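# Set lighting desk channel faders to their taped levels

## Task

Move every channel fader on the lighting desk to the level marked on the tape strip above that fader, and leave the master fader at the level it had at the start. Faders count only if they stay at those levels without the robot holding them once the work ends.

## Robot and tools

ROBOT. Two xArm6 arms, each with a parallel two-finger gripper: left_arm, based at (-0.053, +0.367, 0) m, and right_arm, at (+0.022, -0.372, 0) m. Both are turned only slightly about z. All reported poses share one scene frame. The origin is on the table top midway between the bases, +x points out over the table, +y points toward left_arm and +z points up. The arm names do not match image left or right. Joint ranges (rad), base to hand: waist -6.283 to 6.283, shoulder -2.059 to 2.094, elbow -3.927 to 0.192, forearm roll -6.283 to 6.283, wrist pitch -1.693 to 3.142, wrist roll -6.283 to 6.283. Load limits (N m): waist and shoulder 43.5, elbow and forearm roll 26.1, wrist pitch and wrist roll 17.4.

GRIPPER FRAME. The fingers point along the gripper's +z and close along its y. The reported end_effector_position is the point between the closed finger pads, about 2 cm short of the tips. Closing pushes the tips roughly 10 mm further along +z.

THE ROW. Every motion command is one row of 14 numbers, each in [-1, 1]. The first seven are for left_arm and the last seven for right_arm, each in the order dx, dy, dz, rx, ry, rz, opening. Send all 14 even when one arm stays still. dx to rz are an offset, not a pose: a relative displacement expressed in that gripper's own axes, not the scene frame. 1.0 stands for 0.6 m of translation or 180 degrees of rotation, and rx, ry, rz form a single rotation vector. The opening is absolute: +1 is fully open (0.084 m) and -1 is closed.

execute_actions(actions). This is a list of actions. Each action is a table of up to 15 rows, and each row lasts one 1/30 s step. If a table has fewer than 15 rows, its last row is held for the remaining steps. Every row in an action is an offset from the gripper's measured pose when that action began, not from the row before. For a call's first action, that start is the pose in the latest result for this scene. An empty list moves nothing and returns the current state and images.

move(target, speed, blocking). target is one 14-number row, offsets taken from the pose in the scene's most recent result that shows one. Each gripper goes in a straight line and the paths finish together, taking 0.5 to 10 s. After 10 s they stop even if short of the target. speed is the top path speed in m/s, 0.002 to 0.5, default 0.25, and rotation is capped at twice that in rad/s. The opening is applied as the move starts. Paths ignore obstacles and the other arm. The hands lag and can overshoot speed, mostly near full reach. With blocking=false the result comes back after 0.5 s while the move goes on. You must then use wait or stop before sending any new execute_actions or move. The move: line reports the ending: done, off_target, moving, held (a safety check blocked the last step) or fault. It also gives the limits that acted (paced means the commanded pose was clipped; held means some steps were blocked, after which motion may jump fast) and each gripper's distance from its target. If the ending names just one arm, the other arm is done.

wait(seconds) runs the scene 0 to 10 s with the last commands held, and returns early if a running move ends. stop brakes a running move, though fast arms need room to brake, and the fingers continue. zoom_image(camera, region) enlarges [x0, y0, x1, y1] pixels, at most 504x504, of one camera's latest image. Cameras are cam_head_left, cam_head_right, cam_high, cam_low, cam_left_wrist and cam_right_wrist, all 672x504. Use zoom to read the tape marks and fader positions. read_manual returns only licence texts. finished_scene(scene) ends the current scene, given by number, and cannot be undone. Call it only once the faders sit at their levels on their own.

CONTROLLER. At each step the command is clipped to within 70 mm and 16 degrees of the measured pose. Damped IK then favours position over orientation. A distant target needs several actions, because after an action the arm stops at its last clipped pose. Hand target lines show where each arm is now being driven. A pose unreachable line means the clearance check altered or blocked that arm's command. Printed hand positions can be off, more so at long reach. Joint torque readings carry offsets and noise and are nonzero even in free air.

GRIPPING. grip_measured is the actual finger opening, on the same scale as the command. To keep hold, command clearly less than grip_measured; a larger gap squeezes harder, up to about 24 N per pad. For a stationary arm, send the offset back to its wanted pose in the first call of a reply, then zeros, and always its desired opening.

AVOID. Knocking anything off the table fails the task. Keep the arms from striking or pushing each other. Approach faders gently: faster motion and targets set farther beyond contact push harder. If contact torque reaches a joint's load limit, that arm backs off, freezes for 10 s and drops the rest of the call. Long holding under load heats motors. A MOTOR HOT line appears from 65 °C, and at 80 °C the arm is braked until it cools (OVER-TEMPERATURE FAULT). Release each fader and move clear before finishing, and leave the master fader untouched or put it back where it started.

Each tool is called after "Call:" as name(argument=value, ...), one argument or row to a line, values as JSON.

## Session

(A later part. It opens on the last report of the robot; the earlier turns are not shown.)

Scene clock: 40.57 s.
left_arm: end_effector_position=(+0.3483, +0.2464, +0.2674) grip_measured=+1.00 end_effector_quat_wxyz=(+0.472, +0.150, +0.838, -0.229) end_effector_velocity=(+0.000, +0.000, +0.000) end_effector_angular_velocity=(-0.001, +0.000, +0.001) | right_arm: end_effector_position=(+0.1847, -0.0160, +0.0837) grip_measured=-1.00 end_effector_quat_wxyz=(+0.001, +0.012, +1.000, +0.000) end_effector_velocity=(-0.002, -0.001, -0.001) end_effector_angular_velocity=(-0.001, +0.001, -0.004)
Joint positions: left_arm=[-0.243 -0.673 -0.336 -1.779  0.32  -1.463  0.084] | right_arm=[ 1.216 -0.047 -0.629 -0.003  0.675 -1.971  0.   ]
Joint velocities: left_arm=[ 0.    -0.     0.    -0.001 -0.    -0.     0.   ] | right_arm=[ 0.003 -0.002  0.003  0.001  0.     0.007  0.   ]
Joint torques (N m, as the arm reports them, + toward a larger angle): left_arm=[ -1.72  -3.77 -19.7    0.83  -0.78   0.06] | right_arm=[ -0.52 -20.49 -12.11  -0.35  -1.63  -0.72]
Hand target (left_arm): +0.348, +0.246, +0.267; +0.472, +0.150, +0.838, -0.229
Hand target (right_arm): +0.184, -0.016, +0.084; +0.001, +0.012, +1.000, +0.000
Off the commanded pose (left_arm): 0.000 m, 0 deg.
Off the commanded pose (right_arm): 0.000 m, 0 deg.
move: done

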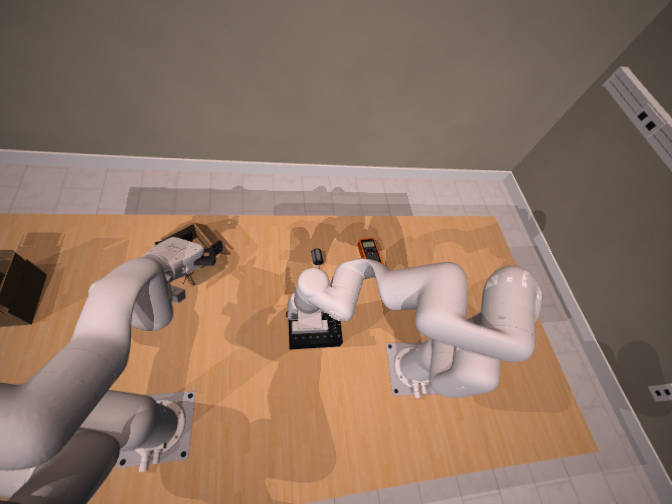

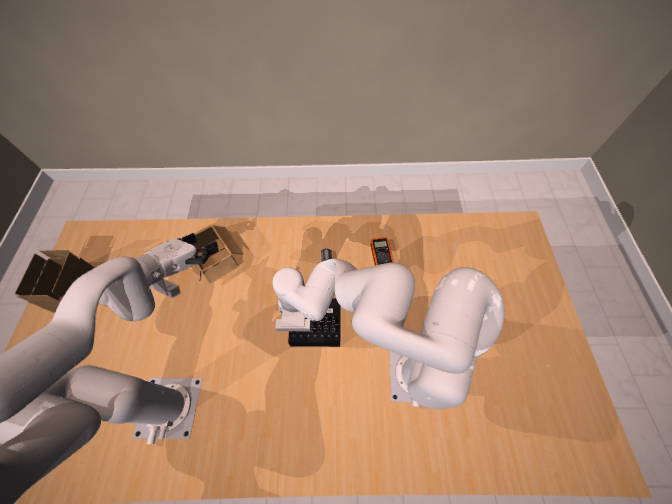

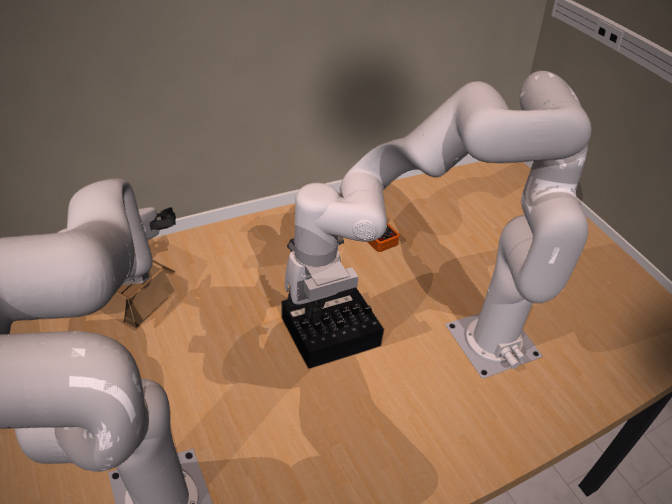

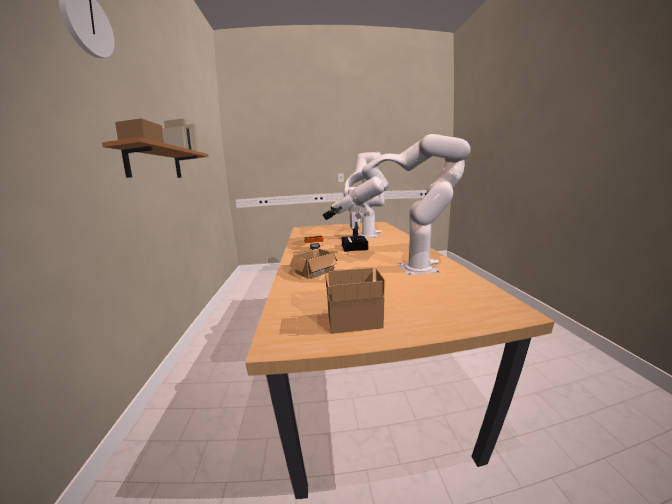

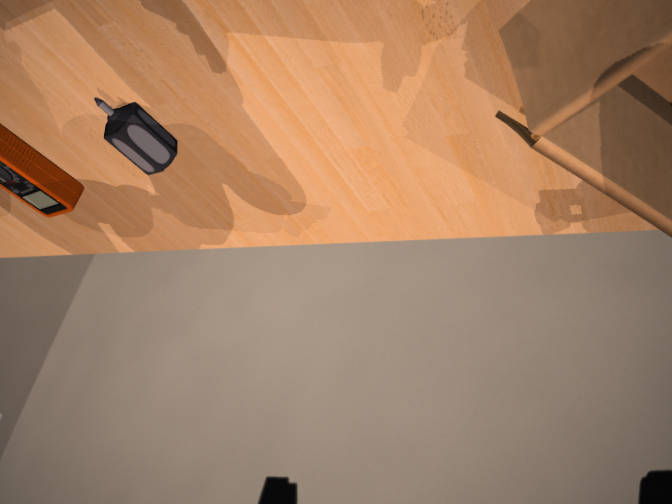

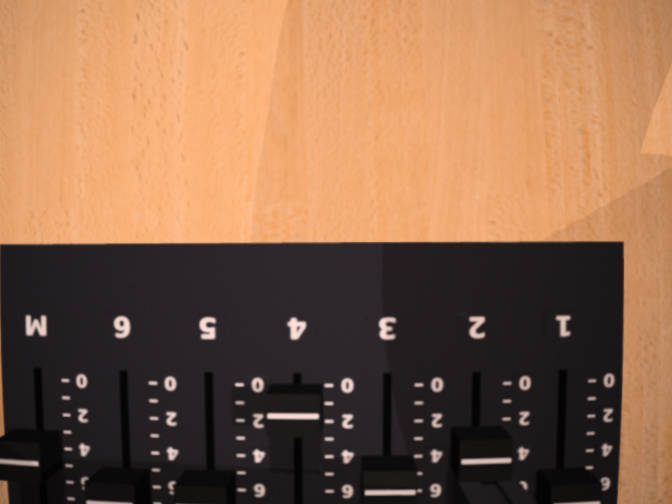

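Call:
move(
  target=[0,0,0,0,0,0,1,0.0187,0,0,0,0,0,-1],
  speed=0.015,
)

Call:
move(
  target=[0,0,0,0,0,0,1,-0.004,0,-0.04,0,0,0,-1],
  speed=0.04,
)

Call:
move(
  target=[0,0,0,0,0,0,1,-0.06,-0.02,-0.06,0,0,0,-1],
  speed=0.1,
)

Scene clock: 45.37 s.
left_arm: end_effector_position=(+0.3483, +0.2464, +0.2674) grip_measured=+1.00 end_effector_quat_wxyz=(+0.472, +0.150, +0.838, -0.229) end_effector_velocity=(+0.000, -0.000, +0.000) end_effector_angular_velocity=(+0.000, -0.000, -0.000) | right_arm: end_effector_position=(+0.1737, -0.0157, +0.0837) grip_measured=-1.00 end_effector_quat_wxyz=(+0.001, +0.012, +1.000, +0.000) end_effector_velocity=(-0.002, +0.000, -0.001) end_effector_angular_velocity=(-0.001, +0.000, -0.000)
Joint positions: left_arm=[-0.243 -0.673 -0.336 -1.779  0.32  -1.463  0.084] | right_arm=[ 1.242 -0.06  -0.614 -0.003  0.673 -1.945  0.   ]
Joint velocities: left_arm=[ 0. -0. -0.  0.  0.  0. -0.] | right_arm=[ 0.005  0.     0.002 -0.001 -0.     0.006  0.   ]
Joint torques (N m, as the arm reports them, + toward a larger angle): left_arm=[ -0.98  -3.28 -19.41   0.86  -0.71   0.49] | right_arm=[ -0.72 -19.99 -11.64  -0.5   -1.46  -0.89]
Hand target (left_arm): +0.348, +0.246, +0.267; +0.472, +0.150, +0.838, -0.229
Hand target (right_arm): +0.173, -0.016, +0.084; +0.001, +0.012, +1.000, +0.000
Off the commanded pose (left_arm): 0.000 m, 0 deg.
Off the commanded pose (right_arm): 0.000 m, 0 deg.
move: done

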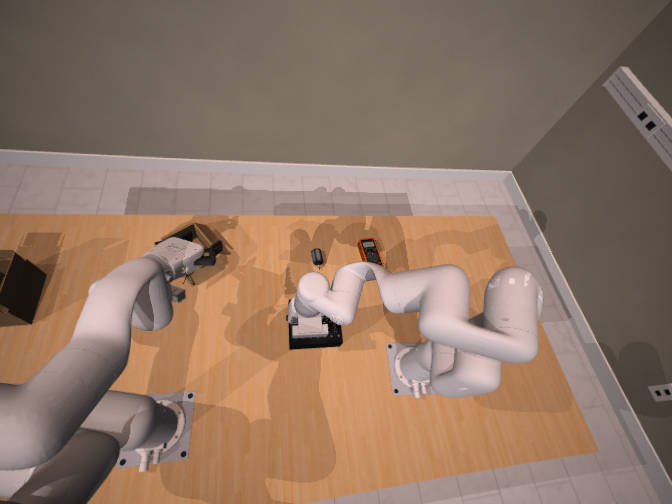

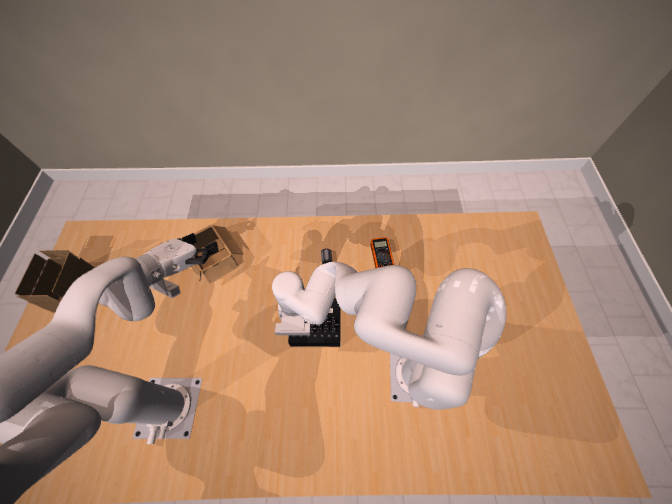

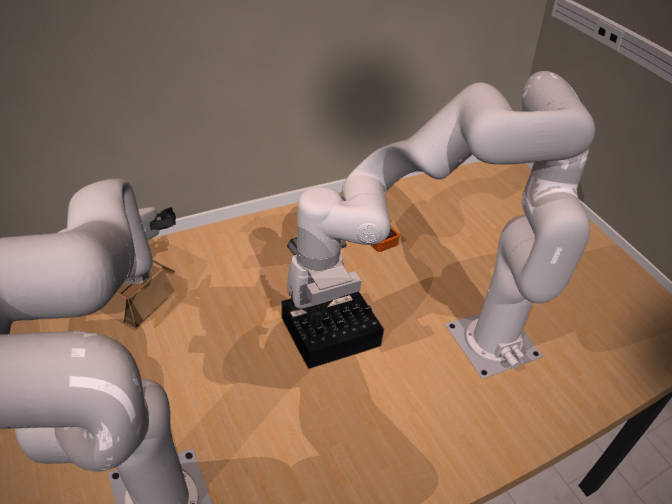

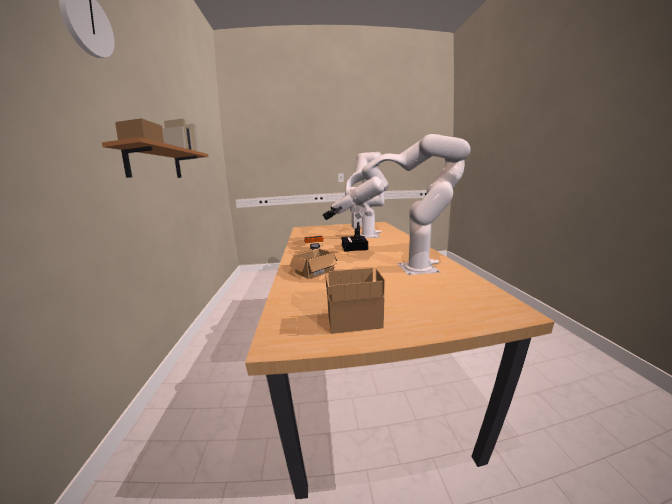

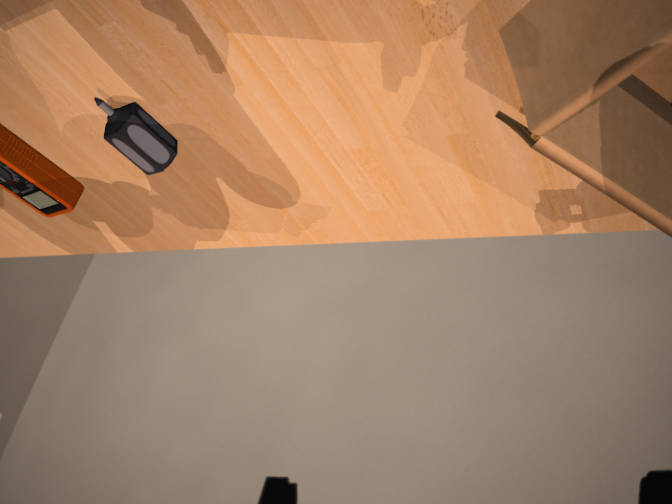

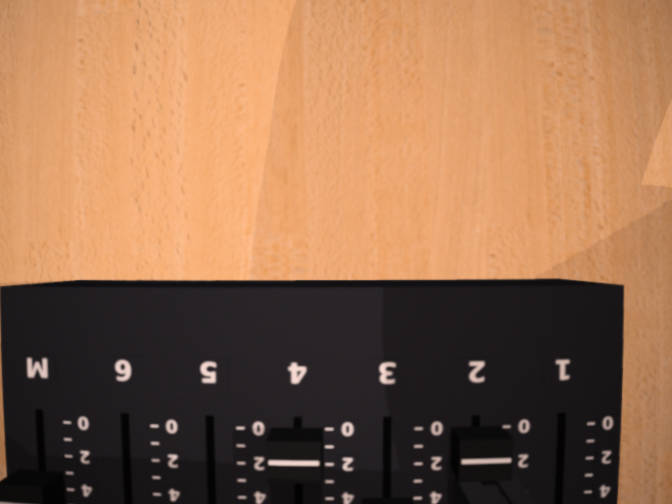

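Scene clock: 46.33 s.
left_arm: end_effector_position=(+0.3483, +0.2464, +0.2674) grip_measured=+1.00 end_effector_quat_wxyz=(+0.472, +0.150, +0.838, -0.229) end_effector_velocity=(+0.000, -0.000, +0.000) end_effector_angular_velocity=(-0.000, -0.001, -0.000) | right_arm: end_effector_position=(+0.1759, -0.0159, +0.1075) grip_measured=-1.00 end_effector_quat_wxyz=(+0.001, +0.012, +1.000, +0.000) end_effector_velocity=(+0.000, -0.000, +0.002) end_effector_angular_velocity=(-0.001, +0.000, +0.001)
Joint positions: left_arm=[-0.243 -0.673 -0.336 -1.779  0.32  -1.463  0.084] | right_arm=[ 1.237 -0.114 -0.639 -0.003  0.752 -1.951  0.   ]
Joint velocities: left_arm=[-0.    -0.    -0.    -0.001  0.     0.001 -0.   ] | right_arm=[-0.    -0.005 -0.001 -0.     0.007 -0.002  0.   ]
Joint torques (N m, as the arm reports them, + toward a larger angle): left_arm=[ -0.12  -3.5  -19.36   1.19  -0.94  -0.06] | right_arm=[ -1.14 -19.44 -12.69  -0.65  -1.7   -0.72]
Hand target (left_arm): +0.348, +0.246, +0.267; +0.472, +0.150, +0.838, -0.229
Hand target (right_arm): +0.176, -0.016, +0.108; +0.001, +0.012, +1.000, +0.000
Off the commanded pose (left_arm): 0.000 m, 0 deg.
Off the commanded pose (right_arm): 0.000 m, 0 deg.
move: done

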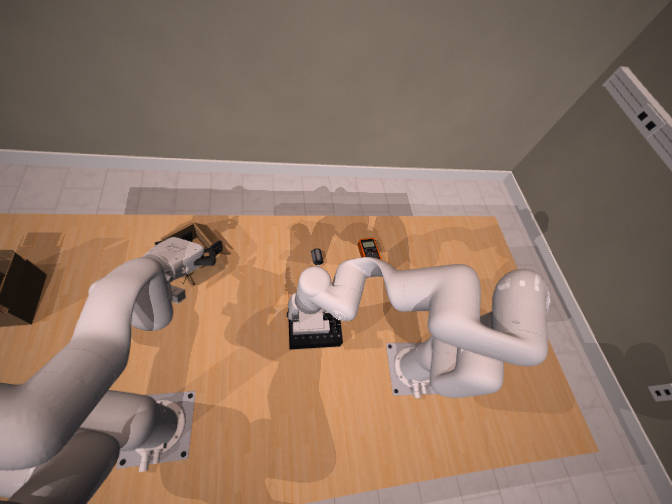

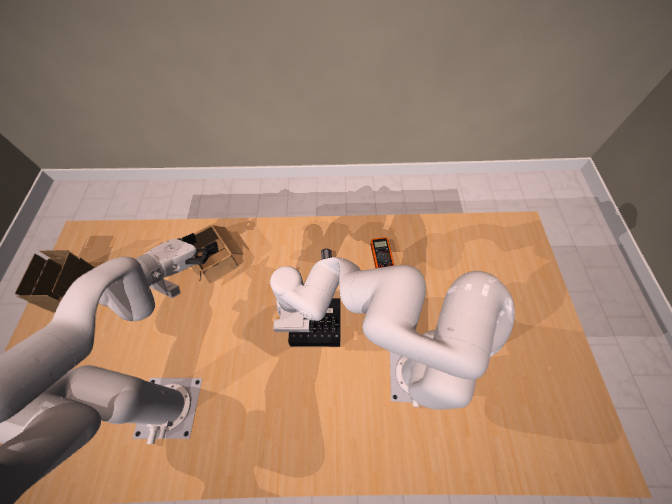

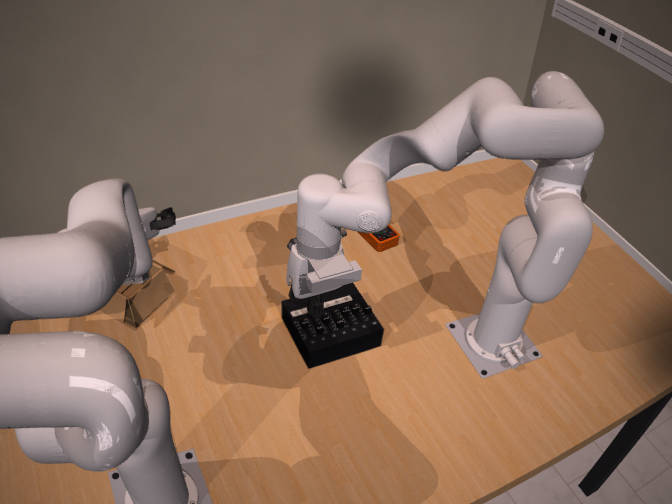

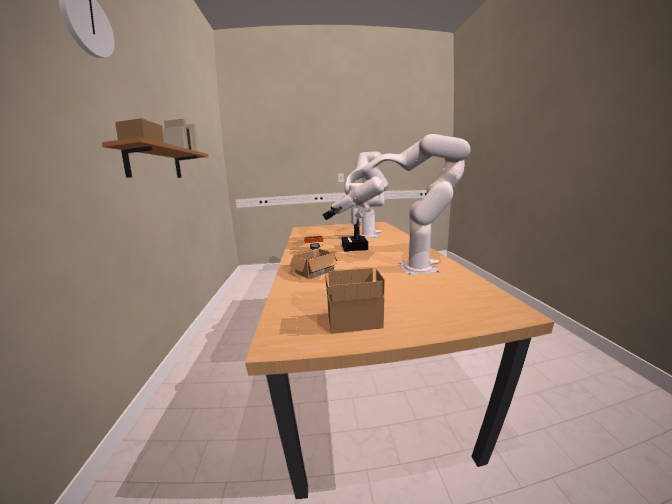

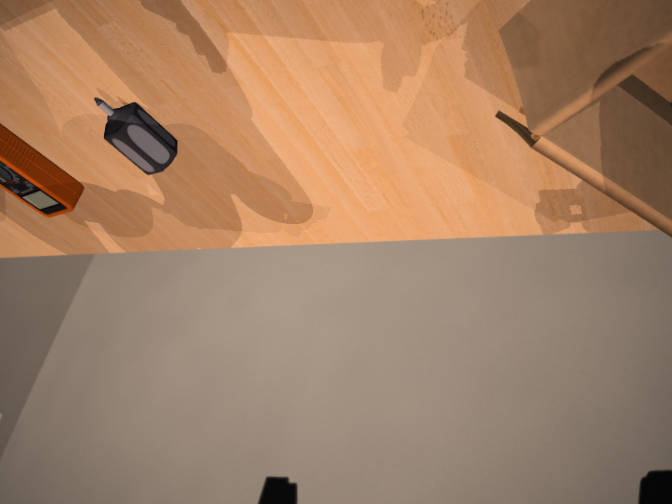

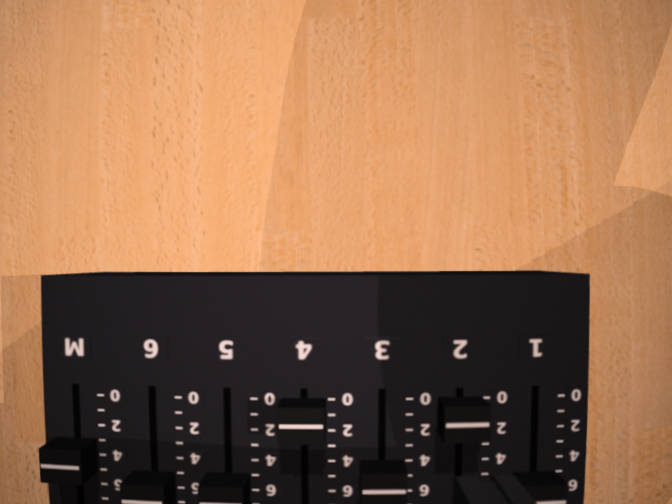

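Scene clock: 47.30 s.
left_arm: end_effector_position=(+0.3483, +0.2464, +0.2674) grip_measured=+1.00 end_effector_quat_wxyz=(+0.472, +0.150, +0.838, -0.229) end_effector_velocity=(-0.000, +0.000, -0.000) end_effector_angular_velocity=(-0.001, +0.001, +0.001) | right_arm: end_effector_position=(+0.2114, -0.0288, +0.1433) grip_measured=-1.00 end_effector_quat_wxyz=(+0.001, +0.012, +1.000, +0.000) end_effector_velocity=(+0.002, -0.001, +0.001) end_effector_angular_velocity=(-0.001, +0.000, +0.001)
Joint positions: left_arm=[-0.243 -0.673 -0.336 -1.779  0.32  -1.463  0.084] | right_arm=[ 1.141 -0.172 -0.697 -0.003  0.868 -2.048  0.   ]
Joint velocities: left_arm=[-0.     0.     0.    -0.001 -0.    -0.001 -0.   ] | right_arm=[-0.005 -0.001 -0.004 -0.     0.006 -0.006  0.   ]
Joint torques (N m, as the arm reports them, + toward a larger angle): left_arm=[ -1.38  -2.92 -19.3    0.73  -0.62  -0.03] | right_arm=[ -1.32 -18.77 -13.2   -0.63  -1.78  -0.77]
Hand target (left_arm): +0.348, +0.246, +0.267; +0.472, +0.150, +0.838, -0.229
Hand target (right_arm): +0.212, -0.029, +0.144; +0.001, +0.012, +1.000, +0.000
Off the commanded pose (left_arm): 0.000 m, 0 deg.
Off the commanded pose (right_arm): 0.000 m, 0 deg.
move: done

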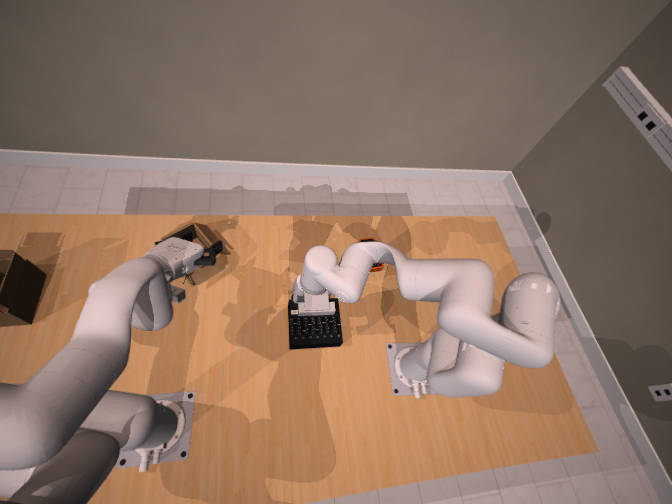

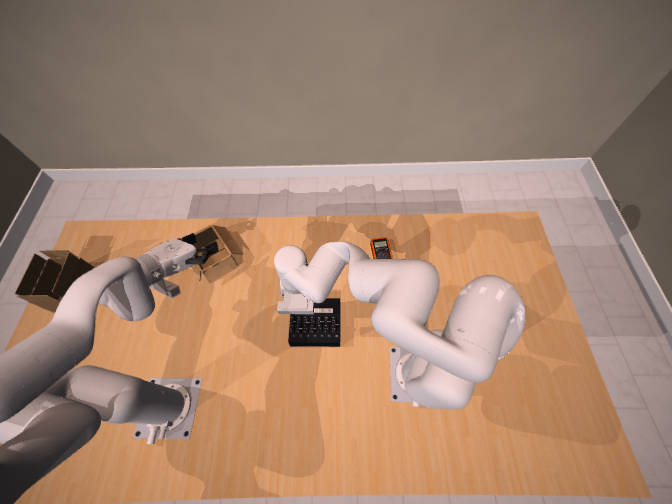

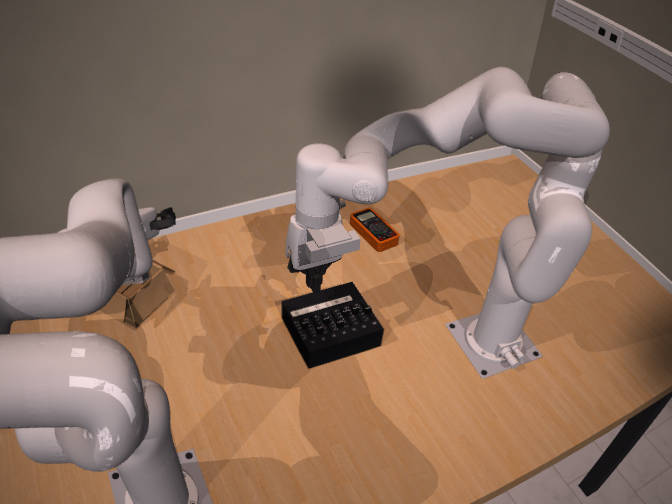

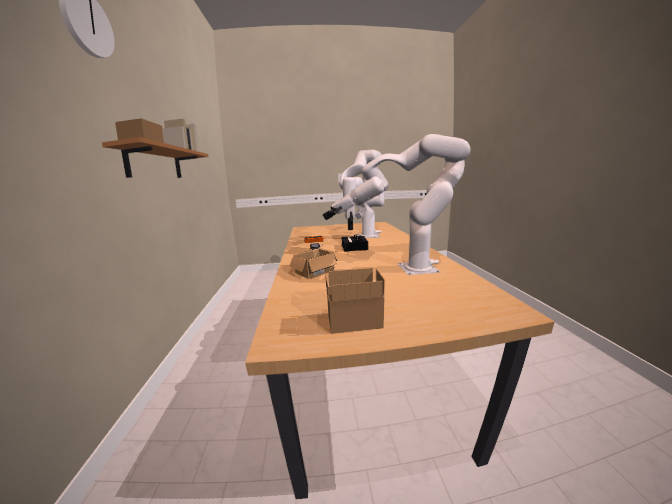

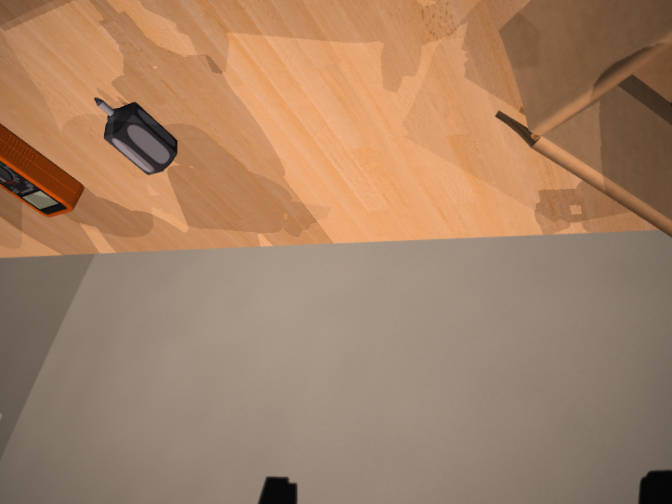

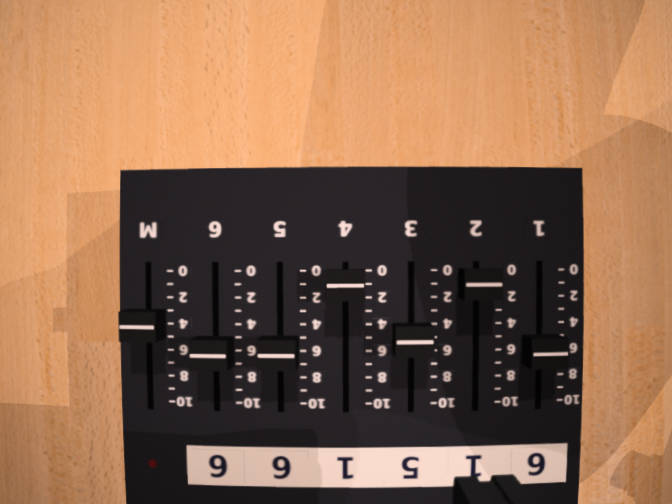

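Call:
finished_scene(
  scene=2,
)

The scene is finished: the task was done.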